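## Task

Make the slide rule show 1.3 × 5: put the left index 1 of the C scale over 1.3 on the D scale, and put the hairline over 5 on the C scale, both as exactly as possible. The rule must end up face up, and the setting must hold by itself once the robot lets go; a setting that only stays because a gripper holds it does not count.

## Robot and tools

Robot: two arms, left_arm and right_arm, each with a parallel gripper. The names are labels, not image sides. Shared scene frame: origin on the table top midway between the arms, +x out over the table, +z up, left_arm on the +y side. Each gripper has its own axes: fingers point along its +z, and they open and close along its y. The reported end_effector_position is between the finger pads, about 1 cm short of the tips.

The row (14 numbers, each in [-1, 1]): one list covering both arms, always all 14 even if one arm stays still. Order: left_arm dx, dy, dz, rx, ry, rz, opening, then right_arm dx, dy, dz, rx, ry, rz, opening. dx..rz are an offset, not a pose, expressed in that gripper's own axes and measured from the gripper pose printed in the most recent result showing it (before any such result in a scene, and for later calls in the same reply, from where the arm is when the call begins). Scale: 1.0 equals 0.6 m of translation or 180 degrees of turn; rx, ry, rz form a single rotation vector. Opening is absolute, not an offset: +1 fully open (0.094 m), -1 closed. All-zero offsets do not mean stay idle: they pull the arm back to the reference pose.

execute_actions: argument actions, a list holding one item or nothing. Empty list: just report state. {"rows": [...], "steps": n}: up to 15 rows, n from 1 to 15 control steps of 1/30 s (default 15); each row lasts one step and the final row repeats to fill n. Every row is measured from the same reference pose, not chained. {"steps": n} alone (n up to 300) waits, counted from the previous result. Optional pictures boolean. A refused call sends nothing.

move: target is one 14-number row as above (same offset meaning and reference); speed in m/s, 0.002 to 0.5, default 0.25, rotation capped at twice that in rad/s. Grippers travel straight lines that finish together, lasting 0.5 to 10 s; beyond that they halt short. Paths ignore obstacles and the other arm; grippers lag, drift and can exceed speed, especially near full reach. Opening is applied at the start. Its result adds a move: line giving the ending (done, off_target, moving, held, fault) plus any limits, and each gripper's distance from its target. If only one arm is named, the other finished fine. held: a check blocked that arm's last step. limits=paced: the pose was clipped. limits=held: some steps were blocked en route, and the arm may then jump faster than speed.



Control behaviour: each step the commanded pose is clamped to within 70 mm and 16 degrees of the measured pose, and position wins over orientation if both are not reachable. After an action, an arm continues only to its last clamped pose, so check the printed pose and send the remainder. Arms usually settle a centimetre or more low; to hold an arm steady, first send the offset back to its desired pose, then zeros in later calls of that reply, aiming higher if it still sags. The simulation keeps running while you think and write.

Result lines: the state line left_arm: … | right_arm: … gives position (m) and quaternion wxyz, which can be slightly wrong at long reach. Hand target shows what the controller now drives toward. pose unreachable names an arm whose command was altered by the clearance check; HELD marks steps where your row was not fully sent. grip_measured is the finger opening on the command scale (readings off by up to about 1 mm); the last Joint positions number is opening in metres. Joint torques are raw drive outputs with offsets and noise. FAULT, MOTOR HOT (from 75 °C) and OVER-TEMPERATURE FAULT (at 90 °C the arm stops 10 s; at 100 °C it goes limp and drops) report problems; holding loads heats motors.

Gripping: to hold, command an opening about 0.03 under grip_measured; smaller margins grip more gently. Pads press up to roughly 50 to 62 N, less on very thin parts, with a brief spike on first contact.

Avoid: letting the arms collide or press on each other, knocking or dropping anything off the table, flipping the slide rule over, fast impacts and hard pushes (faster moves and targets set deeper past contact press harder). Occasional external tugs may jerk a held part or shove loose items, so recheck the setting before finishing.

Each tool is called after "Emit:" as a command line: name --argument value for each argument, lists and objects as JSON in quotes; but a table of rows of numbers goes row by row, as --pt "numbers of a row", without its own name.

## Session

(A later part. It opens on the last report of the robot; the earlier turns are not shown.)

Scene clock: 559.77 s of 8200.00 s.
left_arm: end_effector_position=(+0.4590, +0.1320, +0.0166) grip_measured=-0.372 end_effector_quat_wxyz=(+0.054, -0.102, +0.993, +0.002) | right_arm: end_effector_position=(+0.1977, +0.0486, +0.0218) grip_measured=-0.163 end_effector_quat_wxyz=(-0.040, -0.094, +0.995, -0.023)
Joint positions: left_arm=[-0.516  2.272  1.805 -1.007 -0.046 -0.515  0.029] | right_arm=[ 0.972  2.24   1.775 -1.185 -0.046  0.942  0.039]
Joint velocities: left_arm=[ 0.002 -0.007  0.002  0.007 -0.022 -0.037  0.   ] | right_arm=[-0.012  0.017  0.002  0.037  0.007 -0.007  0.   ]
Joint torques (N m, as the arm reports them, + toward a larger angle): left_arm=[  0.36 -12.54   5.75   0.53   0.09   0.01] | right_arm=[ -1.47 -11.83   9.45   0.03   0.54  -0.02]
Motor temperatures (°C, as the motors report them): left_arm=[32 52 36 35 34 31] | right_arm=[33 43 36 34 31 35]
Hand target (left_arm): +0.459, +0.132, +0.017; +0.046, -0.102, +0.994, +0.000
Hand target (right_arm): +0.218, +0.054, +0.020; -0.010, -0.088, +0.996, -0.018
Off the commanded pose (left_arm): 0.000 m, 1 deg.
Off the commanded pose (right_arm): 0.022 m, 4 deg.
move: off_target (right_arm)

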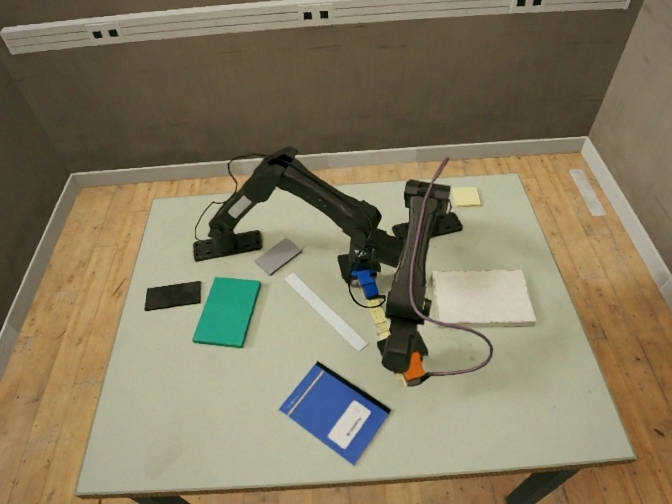

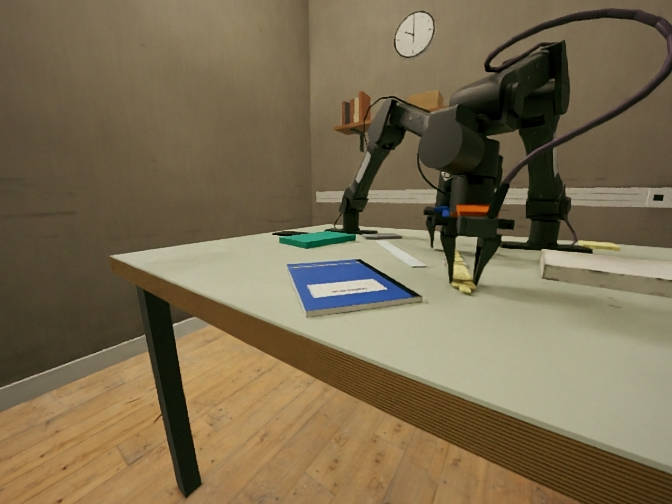

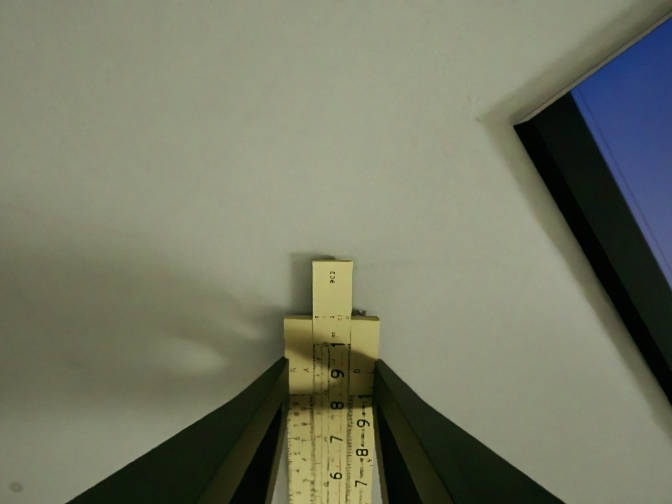

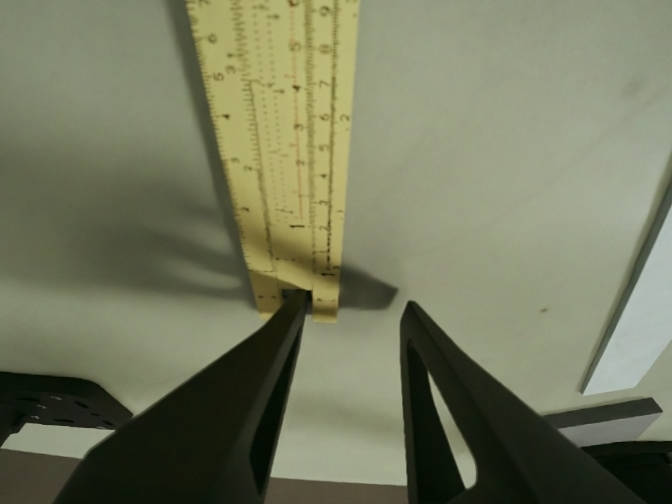

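Emit:
move --target '[0,0,0,0,0.005,0,-0.42, -0.047,0.006,0,0,-0.02,0,-0.16]' --speed 0.012

Emit:
zoom_image --camera "cam_right_wrist" --region '[230,120,410,300]'

Scene clock: 566.37 s of 8200.00 s.
left_arm: end_effector_position=(+0.4590, +0.1320, +0.0166) grip_measured=-0.372 end_effector_quat_wxyz=(+0.054, -0.102, +0.993, +0.002) | right_arm: end_effector_position=(+0.2048, +0.0507, +0.0217) grip_measured=-0.163 end_effector_quat_wxyz=(-0.038, -0.100, +0.994, -0.024)
Joint positions: left_arm=[-0.516  2.272  1.805 -1.007 -0.046 -0.515  0.029] | right_arm=[ 0.962  2.262  1.81  -1.201 -0.039  0.92   0.039]
Joint velocities: left_arm=[ 0.022  0.007  0.017  0.051  0.051 -0.007 -0.   ] | right_arm=[-0.017  0.002  0.012  0.022 -0.037  0.051  0.001]
Joint torques (N m, as the arm reports them, + toward a larger angle): left_arm=[  0.27 -12.52   5.8    0.5    0.08   0.03] | right_arm=[ -1.53 -12.22   9.6    0.02   0.44  -0.05]
Motor temperatures (°C, as the motors report them): left_arm=[32 52 36 35 34 31] | right_arm=[33 43 36 34 31 35]
Hand target (left_arm): +0.459, +0.132, +0.017; +0.046, -0.102, +0.994, +0.001
Hand target (right_arm): +0.225, +0.056, +0.020; -0.009, -0.094, +0.995, -0.020
Off the commanded pose (left_arm): 0.000 m, 1 deg.
Off the commanded pose (right_arm): 0.021 m, 3 deg.
After step 90, 0.77 s passed at rest.
move: off_target (right_arm)

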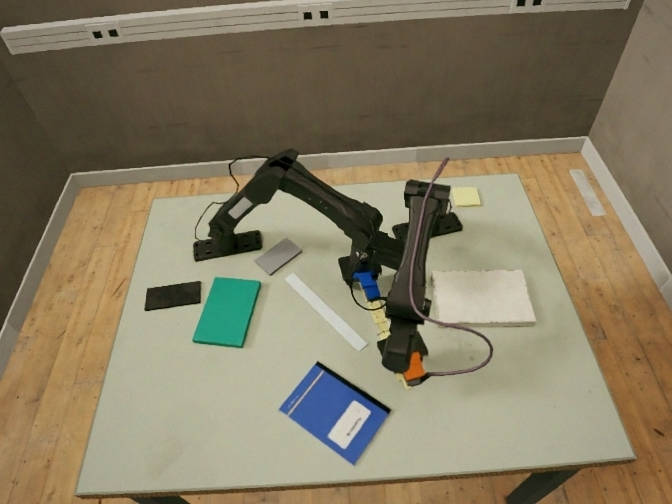

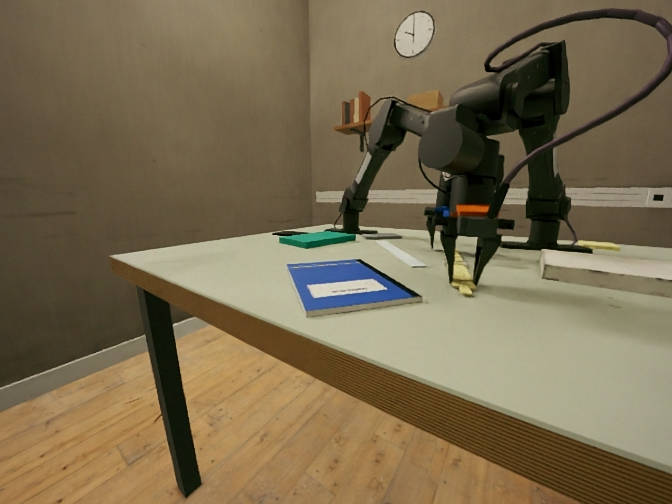

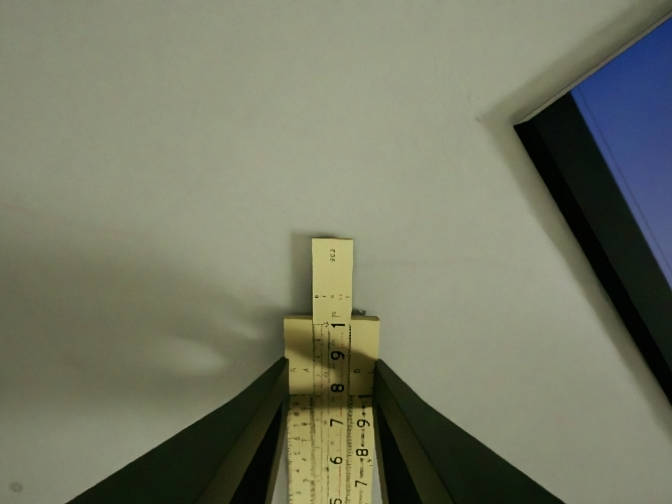

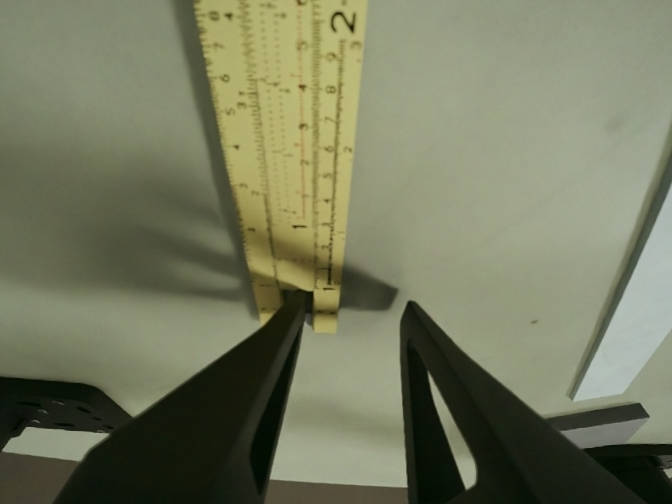

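Region (230, 120, 410, 300) of cam_right_wrist's 672x504 image, scaled by 2.800, with more detail than that image has.

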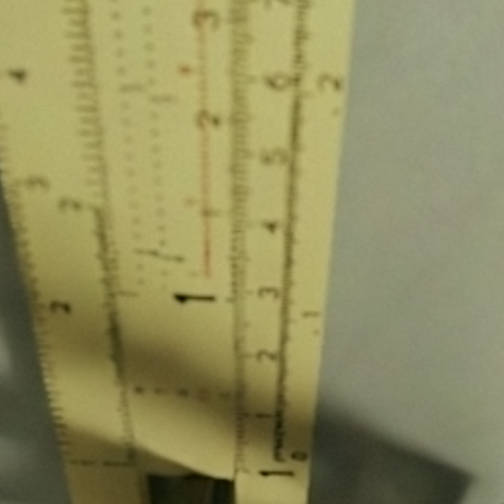

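Emit:
zoom_image --camera "cam_right_wrist" --region '[285,200,345,260]'

Region (285, 200, 345, 260) of cam_right_wrist's 672x504 image, scaled by 8.400, with more detail than that image has.

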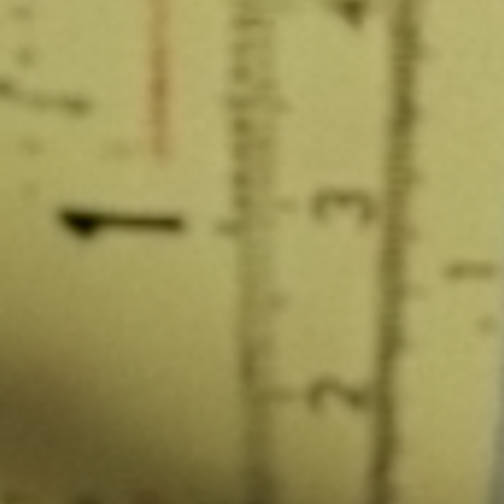

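Emit:
move --target '[0,0,0,0,0.005,0,-0.42, -0.037,0.004,0,0,-0.02,0,-0.16]' --speed 0.012

Emit:
zoom_image --camera "cam_right_wrist" --region '[285,190,345,250]'

Scene clock: 574.67 s of 8200.00 s.
left_arm: end_effector_position=(+0.4590, +0.1320, +0.0166) grip_measured=-0.372 end_effector_quat_wxyz=(+0.054, -0.102, +0.993, +0.002) | right_arm: end_effector_position=(+0.2050, +0.0503, +0.0217) grip_measured=-0.163 end_effector_quat_wxyz=(-0.038, -0.106, +0.993, -0.025)
Joint positions: left_arm=[-0.516  2.272  1.805 -1.007 -0.046 -0.515  0.029] | right_arm=[ 0.962  2.262  1.81  -1.202 -0.038  0.907  0.039]
Joint velocities: left_arm=[-0.002 -0.007 -0.017  0.051 -0.037  0.037 -0.   ] | right_arm=[-0.012 -0.012  0.007 -0.007 -0.007 -0.022 -0.   ]
Joint torques (N m, as the arm reports them, + toward a larger angle): left_arm=[  0.39 -12.5    5.7    0.5    0.08  -0.02] | right_arm=[ -1.36 -12.03  10.16   0.01   0.51   0.  ]
Motor temperatures (°C, as the motors report them): left_arm=[32 52 36 35 34 31] | right_arm=[33 43 37 34 31 35]
Hand target (left_arm): +0.459, +0.132, +0.017; +0.046, -0.102, +0.994, +0.001
Hand target (right_arm): +0.226, +0.056, +0.021; -0.007, -0.100, +0.995, -0.022
Off the commanded pose (left_arm): 0.000 m, 1 deg.
Off the commanded pose (right_arm): 0.022 m, 4 deg.
After step 90, 2.47 s passed at rest.
move: off_target (right_arm)

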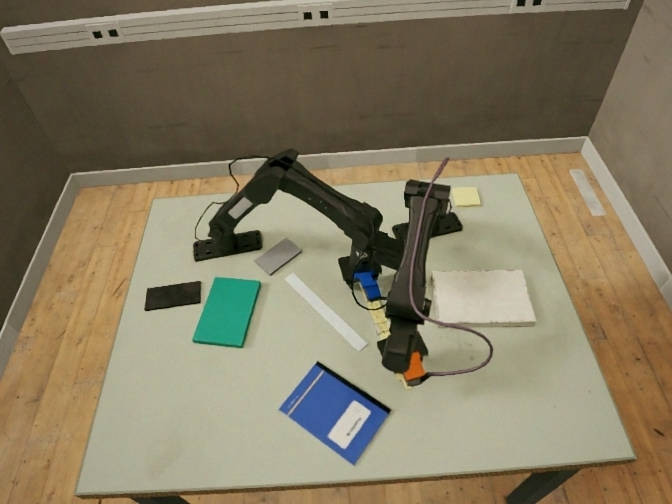

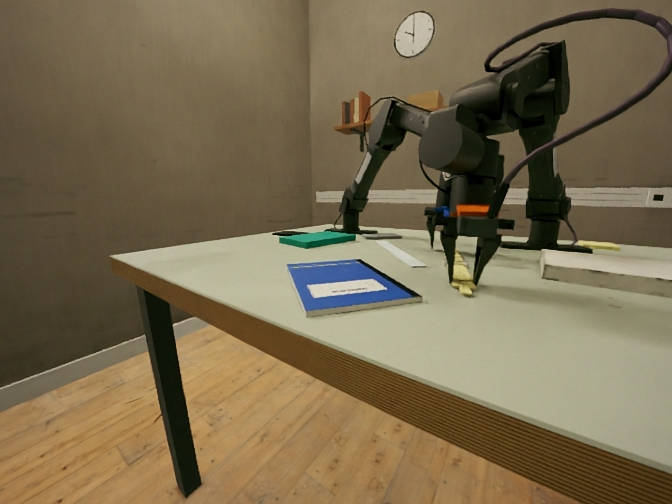

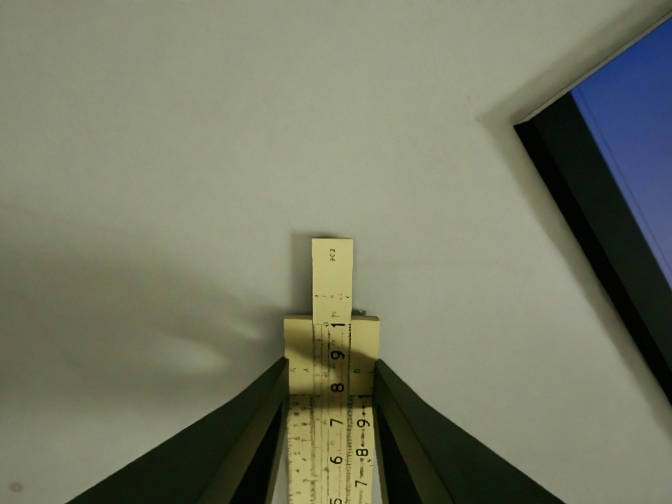

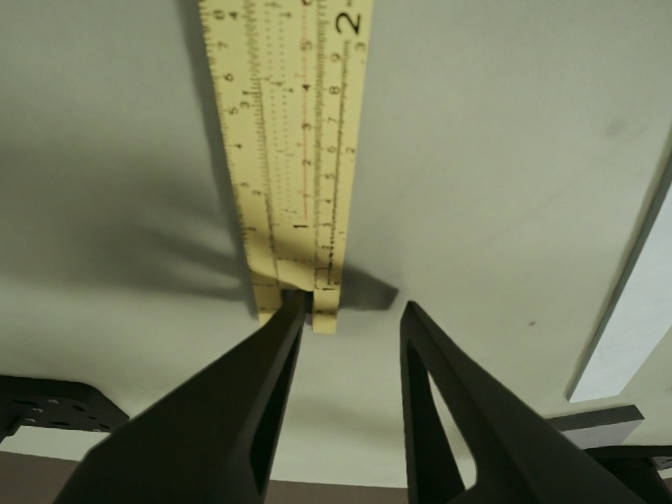

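Region (285, 190, 345, 250) of cam_right_wrist's 672x504 image, scaled by 8.400, with more detail than that image has.

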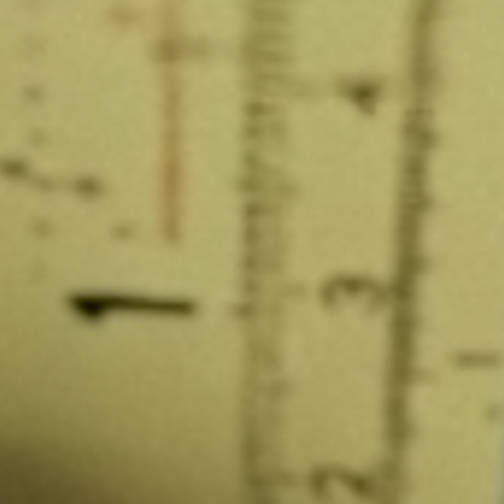

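Emit:
move --target '[0,0,0,0,0.005,0,-0.42, -0.0415,0.004,0,0,-0.02,0,-0.16]' --speed 0.012

Emit:
zoom_image --camera "cam_right_wrist" --region '[285,190,345,250]'

Scene clock: 580.47 s of 8200.00 s.
left_arm: end_effector_position=(+0.4590, +0.1320, +0.0166) grip_measured=-0.372 end_effector_quat_wxyz=(+0.054, -0.102, +0.993, +0.002) | right_arm: end_effector_position=(+0.2087, +0.0514, +0.0217) grip_measured=-0.163 end_effector_quat_wxyz=(-0.036, -0.113, +0.993, -0.026)
Joint positions: left_arm=[-0.516  2.272  1.805 -1.007 -0.046 -0.515  0.029] | right_arm=[ 0.957  2.273  1.829 -1.21  -0.032  0.889  0.039]
Joint velocities: left_arm=[ 0.007  0.007 -0.017 -0.022  0.022  0.022  0.   ] | right_arm=[ 0.017 -0.002  0.017  0.007 -0.037 -0.037 -0.001]
Joint torques (N m, as the arm reports them, + toward a larger angle): left_arm=[  0.32 -12.55   5.82   0.5    0.05   0.03] | right_arm=[ -1.46 -12.22   9.5    0.     0.49  -0.02]
Motor temperatures (°C, as the motors report them): left_arm=[32 52 36 35 34 31] | right_arm=[33 43 37 34 31 35]
Hand target (left_arm): +0.459, +0.132, +0.017; +0.046, -0.102, +0.994, +0.001
Hand target (right_arm): +0.228, +0.057, +0.020; -0.006, -0.107, +0.994, -0.023
Off the commanded pose (left_arm): 0.000 m, 1 deg.
Off the commanded pose (right_arm): 0.021 m, 3 deg.
move: off_target (right_arm)

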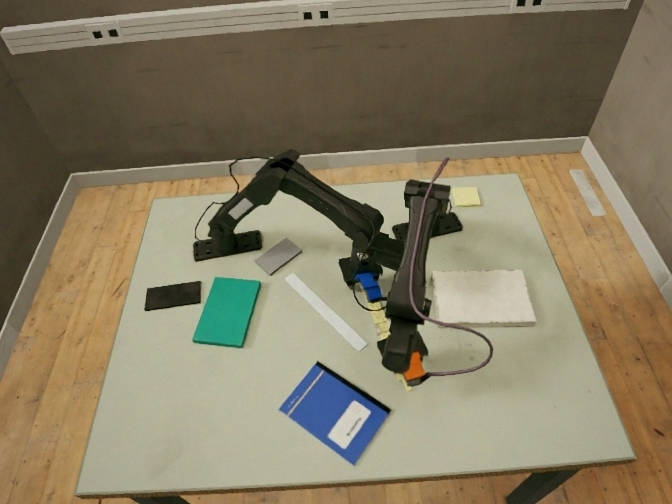

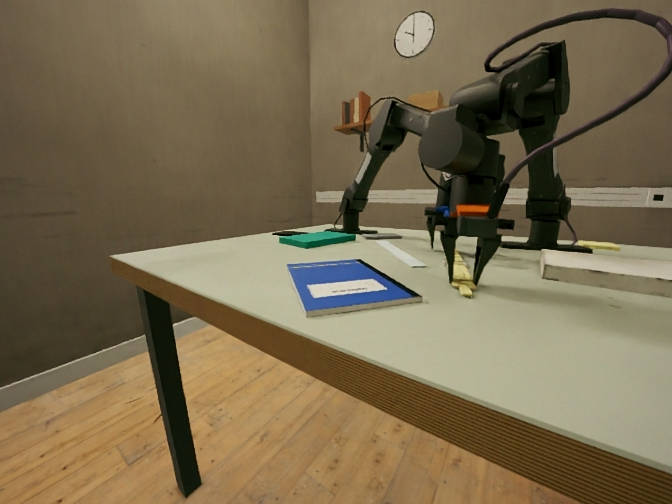

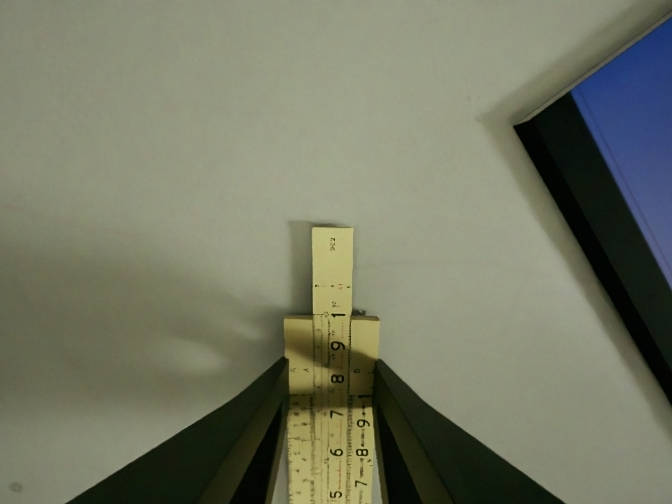

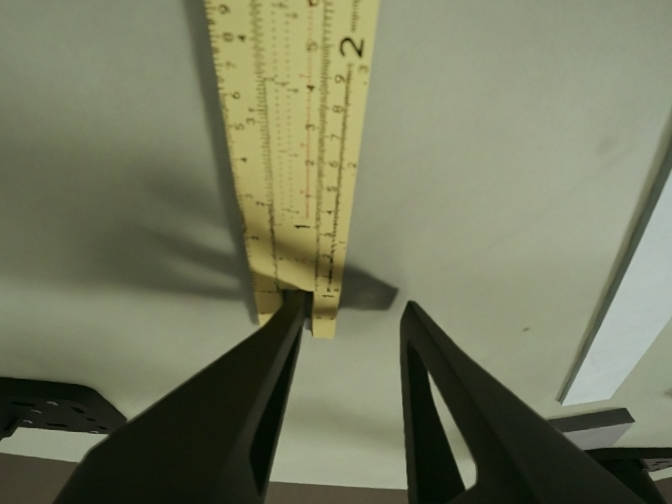

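Region (285, 190, 345, 250) of cam_right_wrist's 672x504 image, scaled by 8.400, with more detail than that image has.

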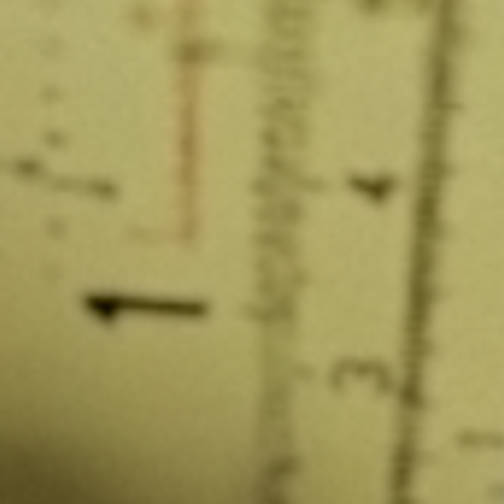

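Emit:
move --target '[0,0,0,0,0.005,0,-0.42, 0.005,0,-0.03,0,0,0,-0.16]' --speed 0.03

Emit:
move --target '[0,0,0,0,0,0,-0.42, 0,0.036,0,0,-0.015,0.015,0.0]' --speed 0.04

Scene clock: 587.90 s of 8200.00 s.
left_arm: end_effector_position=(+0.4580, +0.1319, +0.0165) grip_measured=-0.372 end_effector_quat_wxyz=(+0.052, -0.102, +0.993, +0.001) | right_arm: end_effector_position=(+0.2064, +0.0481, +0.0259) grip_measured=-0.163 end_effector_quat_wxyz=(-0.042, -0.112, +0.992, -0.033)
Joint positions: left_arm=[-0.516  2.272  1.805 -1.011 -0.044 -0.515  0.029] | right_arm=[ 0.957  2.273  1.844 -1.244 -0.036  0.889  0.039]
Joint velocities: left_arm=[ 0.017 -0.012  0.007  0.007 -0.081 -0.007  0.001] | right_arm=[-0.007 -0.017  0.012 -0.037  0.037 -0.037  0.   ]
Joint torques (N m, as the arm reports them, + toward a larger angle): left_arm=[  0.28 -12.53   5.76   0.53   0.05   0.03] | right_arm=[  0.28 -15.54   9.83  -0.55   0.     0.01]
Motor temperatures (°C, as the motors report them): left_arm=[32 51 36 35 34 31] | right_arm=[33 43 37 34 31 35]
Hand target (left_arm): +0.459, +0.132, +0.017; +0.046, -0.102, +0.994, +0.000
Hand target (right_arm): +0.207, +0.052, +0.040; -0.036, -0.113, +0.993, -0.026
Off the commanded pose (left_arm): 0.001 m, 1 deg.
Off the commanded pose (right_arm): 0.014 m, 1 deg.
After step 90, 3.53 s passed at rest.
move: off_target (right_arm)

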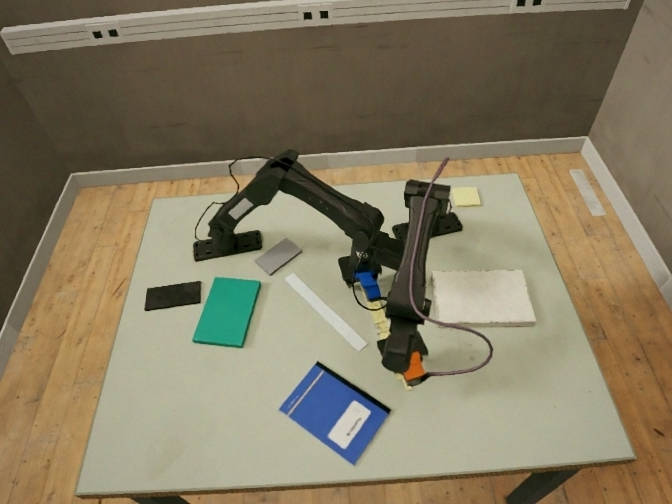

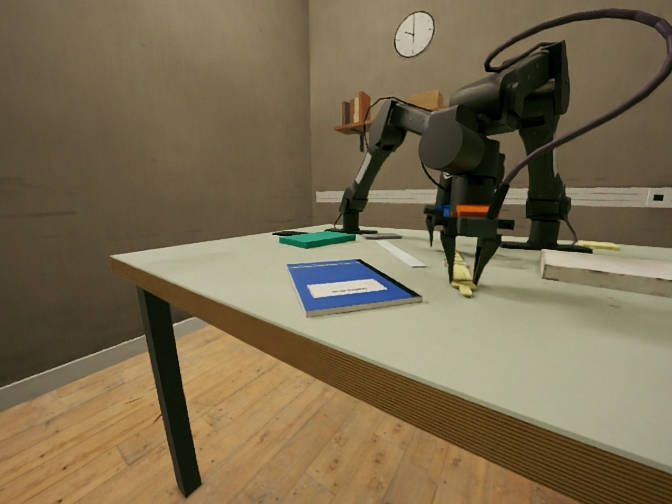

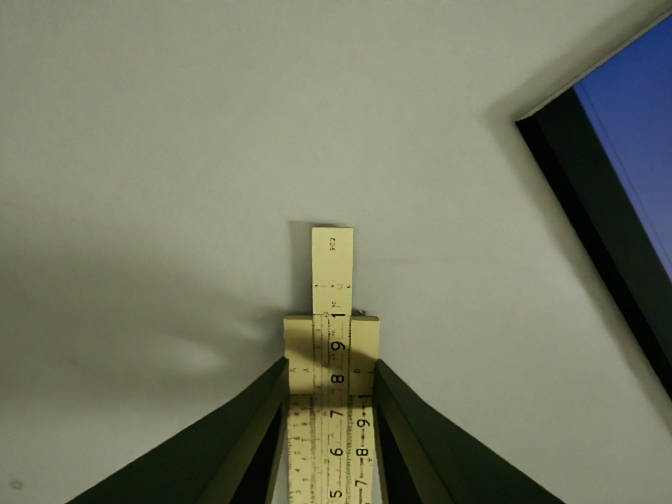

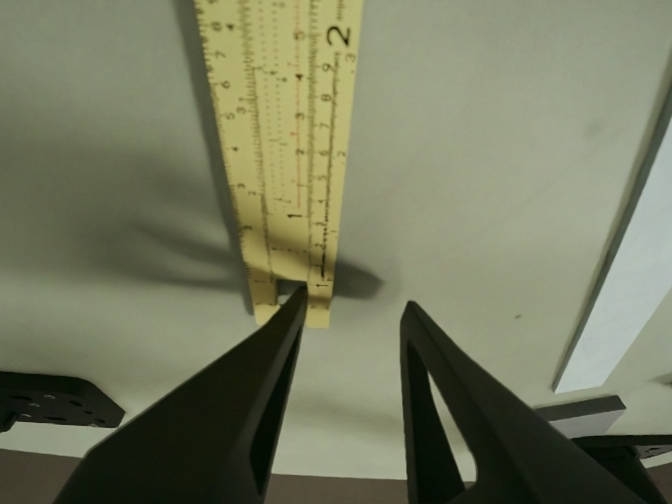

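Scene clock: 588.97 s of 8200.00 s.
left_arm: end_effector_position=(+0.4578, +0.1320, +0.0165) grip_measured=-0.372 end_effector_quat_wxyz=(+0.051, -0.096, +0.994, +0.002) | right_arm: end_effector_position=(+0.2004, +0.0582, +0.0231) grip_measured=-0.003 end_effector_quat_wxyz=(-0.029, -0.092, +0.994, -0.043)
Joint positions: left_arm=[-0.516  2.272  1.805 -1.012 -0.044 -0.503  0.029] | right_arm=[ 0.992  2.305  1.888 -1.256 -0.008  0.967  0.047]
Joint velocities: left_arm=[-0.007  0.007 -0.002 -0.081  0.081 -0.007  0.   ] | right_arm=[-0.007  0.007 -0.017 -0.022 -0.007 -0.022  0.   ]
Joint torques (N m, as the arm reports them, + toward a larger angle): left_arm=[  0.08 -13.51   4.1    0.77  -0.02  -0.17] | right_arm=[  0.89 -13.04   9.85  -0.22   0.06   0.11]
Motor temperatures (°C, as the motors report them): left_arm=[32 52 36 35 34 31] | right_arm=[33 43 37 34 31 35]
Hand target (left_arm): +0.458, +0.132, +0.016; +0.051, -0.102, +0.993, +0.001
Hand target (right_arm): +0.201, +0.069, +0.024; -0.019, -0.090, +0.995, -0.032
Off the commanded pose (left_arm): 0.000 m, 1 deg.
Off the commanded pose (right_arm): 0.011 m, 2 deg.
move: off_target (right_arm)

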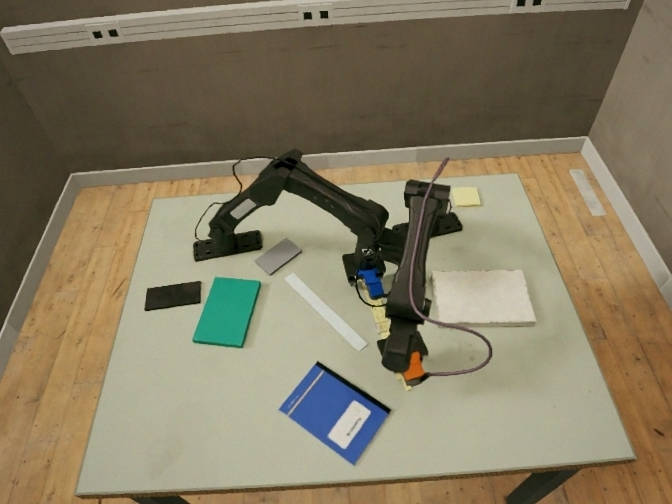

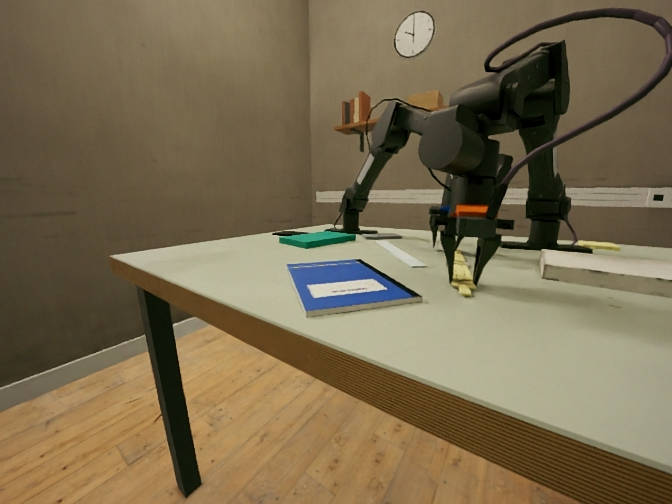

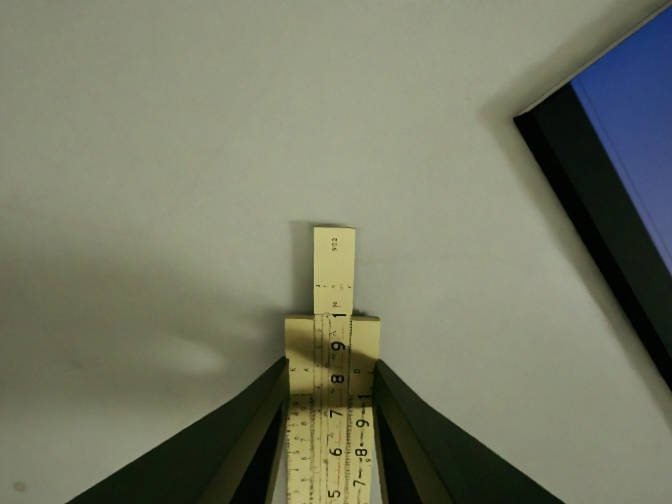

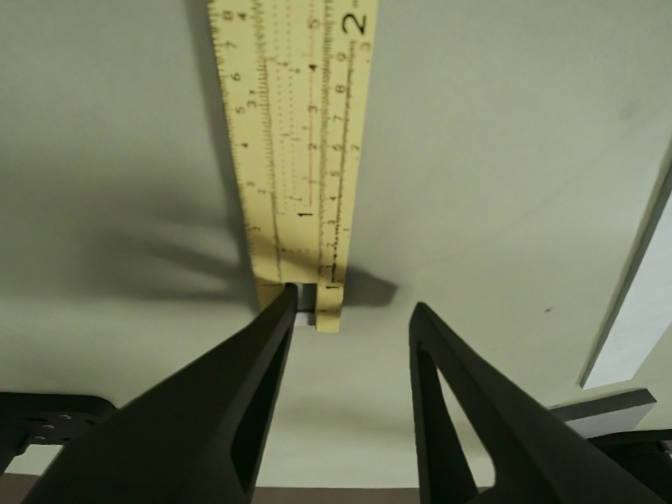

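Emit:
move --target '[0,0,0,0,0,0,-0.42, 0,-0.005,-0.05,0,0,0,0.0]' --speed 0.04

Scene clock: 591.50 s of 8200.00 s.
left_arm: end_effector_position=(+0.4578, +0.1320, +0.0165) grip_measured=-0.372 end_effector_quat_wxyz=(+0.051, -0.095, +0.994, +0.002) | right_arm: end_effector_position=(+0.1990, +0.0551, +0.0394) grip_measured=-0.003 end_effector_quat_wxyz=(-0.034, -0.090, +0.994, -0.053)
Joint positions: left_arm=[-0.516  2.272  1.805 -1.012 -0.044 -0.501  0.029] | right_arm=[ 0.992  2.305  1.951 -1.342 -0.008  0.97   0.047]
Joint velocities: left_arm=[-0.012  0.002 -0.007 -0.022 -0.007  0.051  0.   ] | right_arm=[ 0.002  0.007  0.002  0.007 -0.11   0.022 -0.002]
Joint torques (N m, as the arm reports them, + toward a larger angle): left_arm=[ -0.14 -13.61   3.99   0.74  -0.02  -0.02] | right_arm=[ -0.5  -15.82   9.88  -0.55   0.02  -0.09]
Motor temperatures (°C, as the motors report them): left_arm=[32 52 36 35 34 31] | right_arm=[33 43 37 34 31 35]
Hand target (left_arm): +0.458, +0.132, +0.016; +0.051, -0.096, +0.994, +0.002
Hand target (right_arm): +0.202, +0.058, +0.053; -0.028, -0.092, +0.994, -0.042
Off the commanded pose (left_arm): 0.000 m, 0 deg.
Off the commanded pose (right_arm): 0.014 m, 1 deg.
move: off_target (right_arm)

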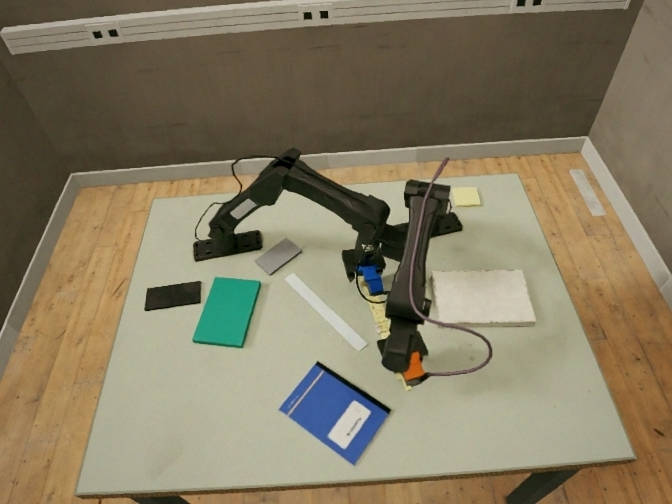

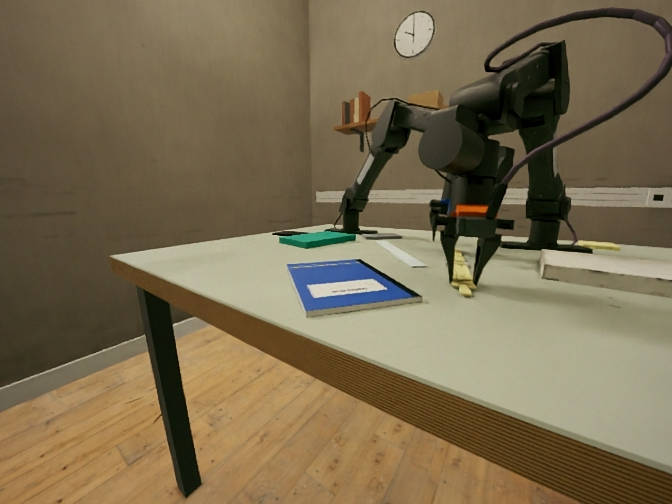

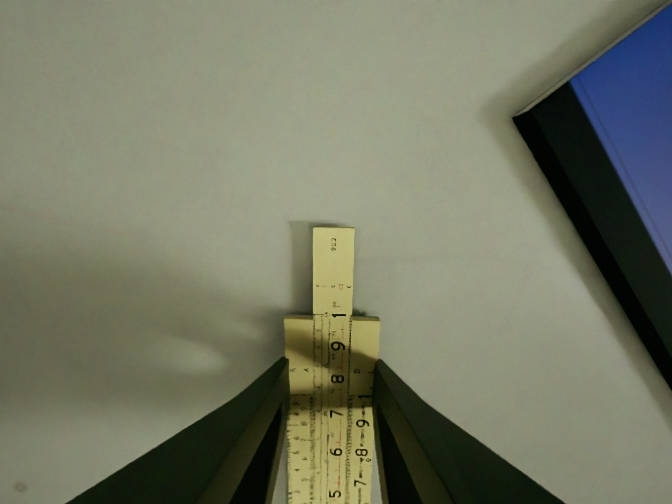

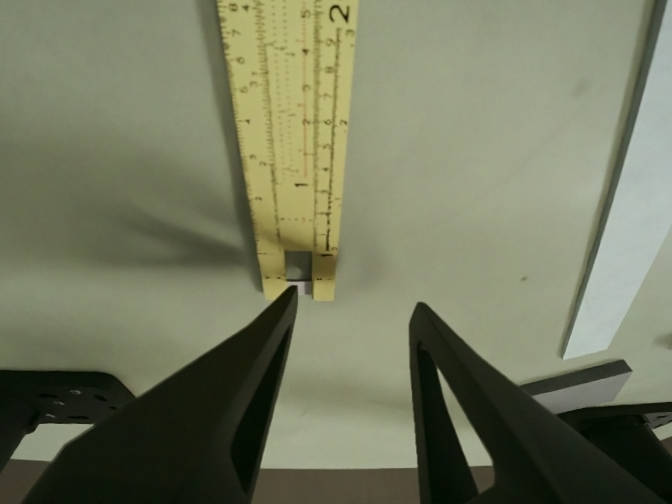

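Emit:
move --target '[0,0,0,0,0,0,-0.42, -0.008,0.035,0,-0.025,-0.015,0,0.0]' --speed 0.05

Scene clock: 594.93 s of 8200.00 s.
left_arm: end_effector_position=(+0.4578, +0.1320, +0.0165) grip_measured=-0.372 end_effector_quat_wxyz=(+0.051, -0.095, +0.994, +0.002) | right_arm: end_effector_position=(+0.2036, +0.0752, +0.0377) grip_measured=-0.003 end_effector_quat_wxyz=(-0.015, -0.092, +0.996, -0.016)
Joint positions: left_arm=[-0.516  2.272  1.805 -1.012 -0.044 -0.501  0.029] | right_arm=[ 1.     2.305  1.951 -1.26  -0.011  0.976  0.047]
Joint velocities: left_arm=[ 0.012 -0.002 -0.002 -0.022  0.037  0.022  0.001] | right_arm=[ 0.012 -0.002  0.012  0.007  0.037 -0.007  0.   ]
Joint torques (N m, as the arm reports them, + toward a larger angle): left_arm=[ -0.08 -13.55   3.96   0.73  -0.01   0.02] | right_arm=[  0.5  -15.43   5.25   0.    -0.04   0.08]
Motor temperatures (°C, as the motors report them): left_arm=[32 52 36 35 34 31] | right_arm=[33 44 37 34 31 35]
Hand target (left_arm): +0.458, +0.132, +0.016; +0.051, -0.095, +0.994, +0.002
Hand target (right_arm): +0.200, +0.076, +0.037; -0.014, -0.091, +0.996, -0.012
Off the commanded pose (left_arm): 0.000 m, 0 deg.
Off the commanded pose (right_arm): 0.004 m, 1 deg.
move: done

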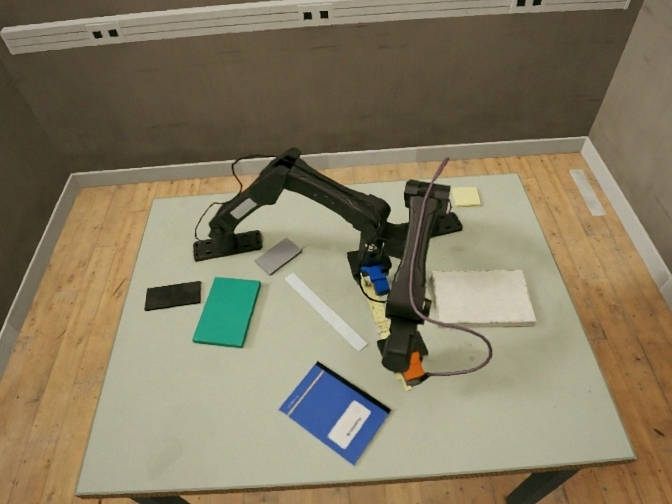

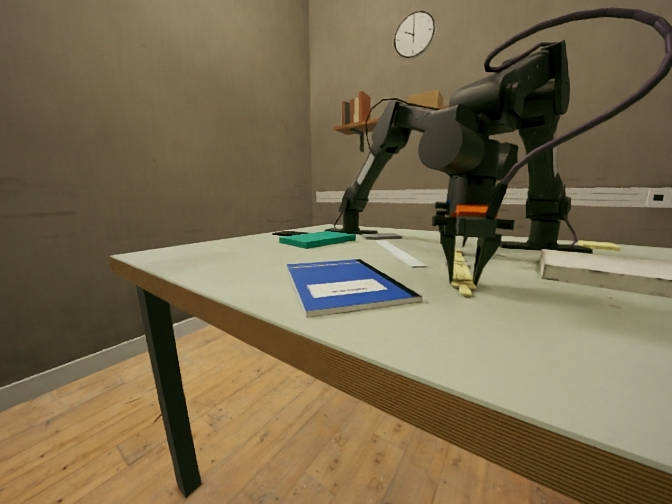

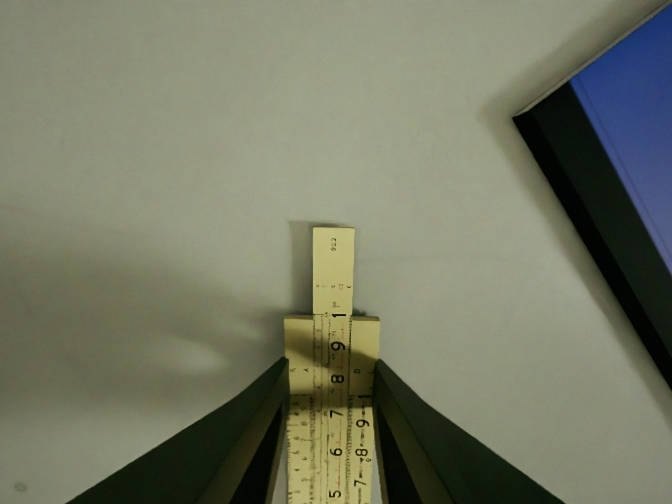

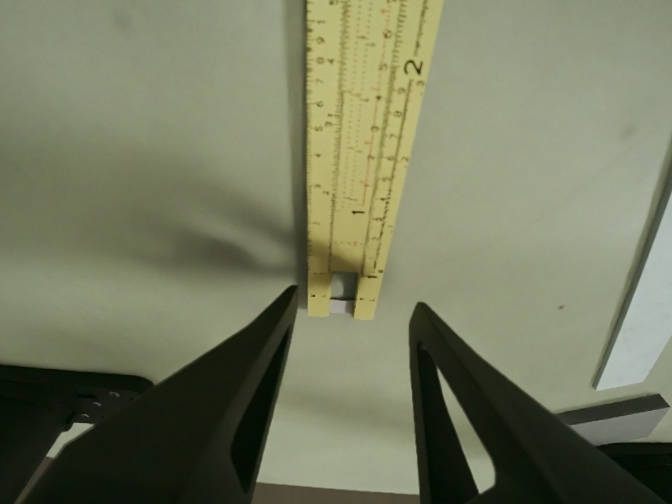

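Emit:
move --target '[0,0,0,0,0,0,-0.42, -0.010,0.010,0.034,0,-0.005,0,0.0]' --speed 0.03

Scene clock: 598.10 s of 8200.00 s.
left_arm: end_effector_position=(+0.4578, +0.1320, +0.0165) grip_measured=-0.372 end_effector_quat_wxyz=(+0.051, -0.095, +0.994, +0.002) | right_arm: end_effector_position=(+0.2066, +0.0822, +0.0226) grip_measured=-0.003 end_effector_quat_wxyz=(-0.013, -0.091, +0.996, -0.013)
Joint positions: left_arm=[-0.516  2.272  1.805 -1.012 -0.044 -0.501  0.029] | right_arm=[ 1.     2.34   1.951 -1.217 -0.011  0.976  0.047]
Joint velocities: left_arm=[ 0.012 -0.007 -0.007 -0.037  0.066  0.022 -0.001] | right_arm=[-0.012 -0.002  0.022 -0.037 -0.051 -0.007  0.   ]
Joint torques (N m, as the arm reports them, + toward a larger angle): left_arm=[  0.02 -13.58   4.03   0.75  -0.03  -0.02] | right_arm=[ -0.25 -14.21   5.59  -0.02   0.14   0.01]
Motor temperatures (°C, as the motors report them): left_arm=[32 52 36 35 34 31] | right_arm=[33 44 37 34 31 35]
Hand target (left_arm): +0.458, +0.132, +0.016; +0.051, -0.095, +0.994, +0.002
Hand target (right_arm): +0.208, +0.081, +0.017; -0.008, -0.092, +0.996, -0.016
Off the commanded pose (left_arm): 0.000 m, 0 deg.
Off the commanded pose (right_arm): 0.006 m, 1 deg.
move: done

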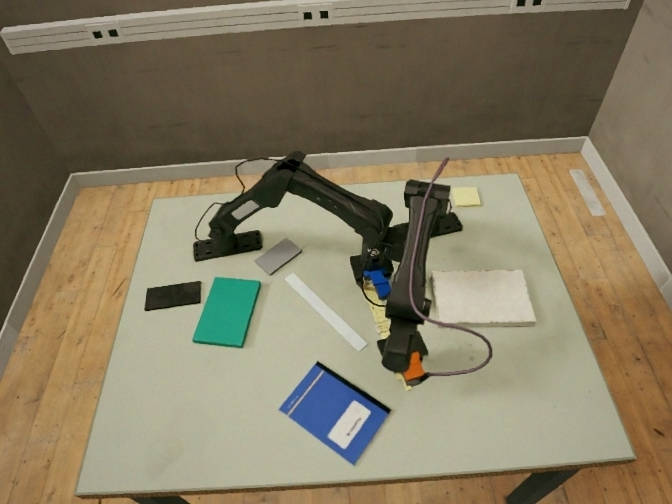

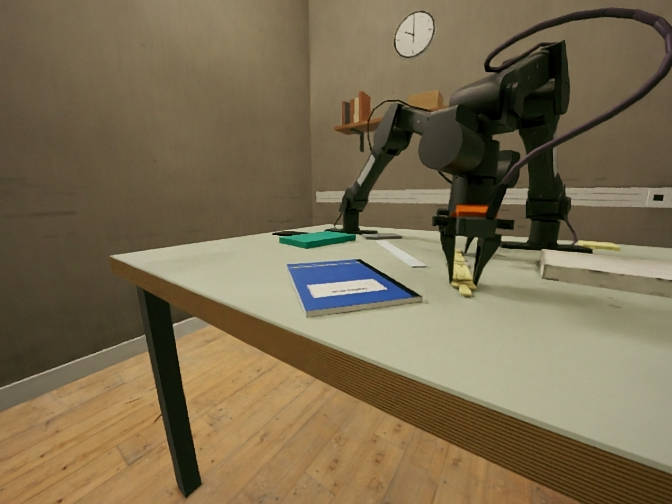

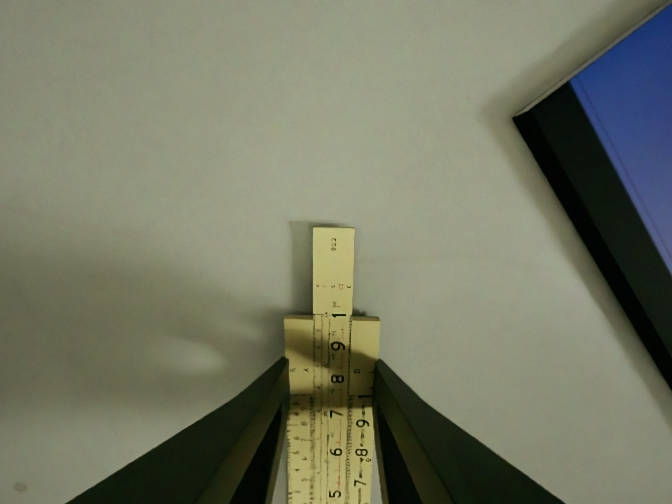

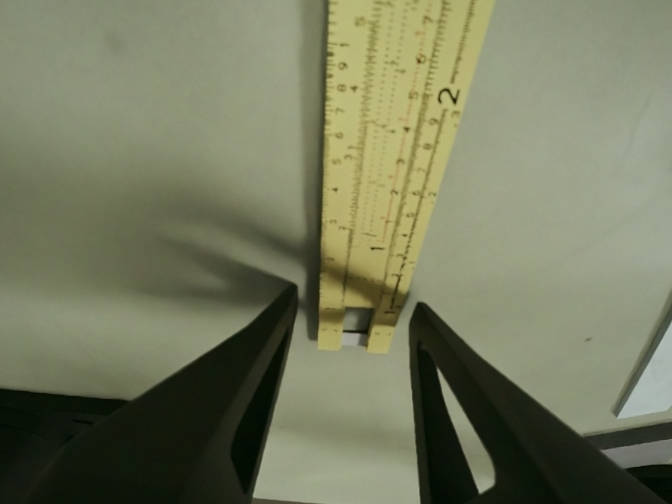

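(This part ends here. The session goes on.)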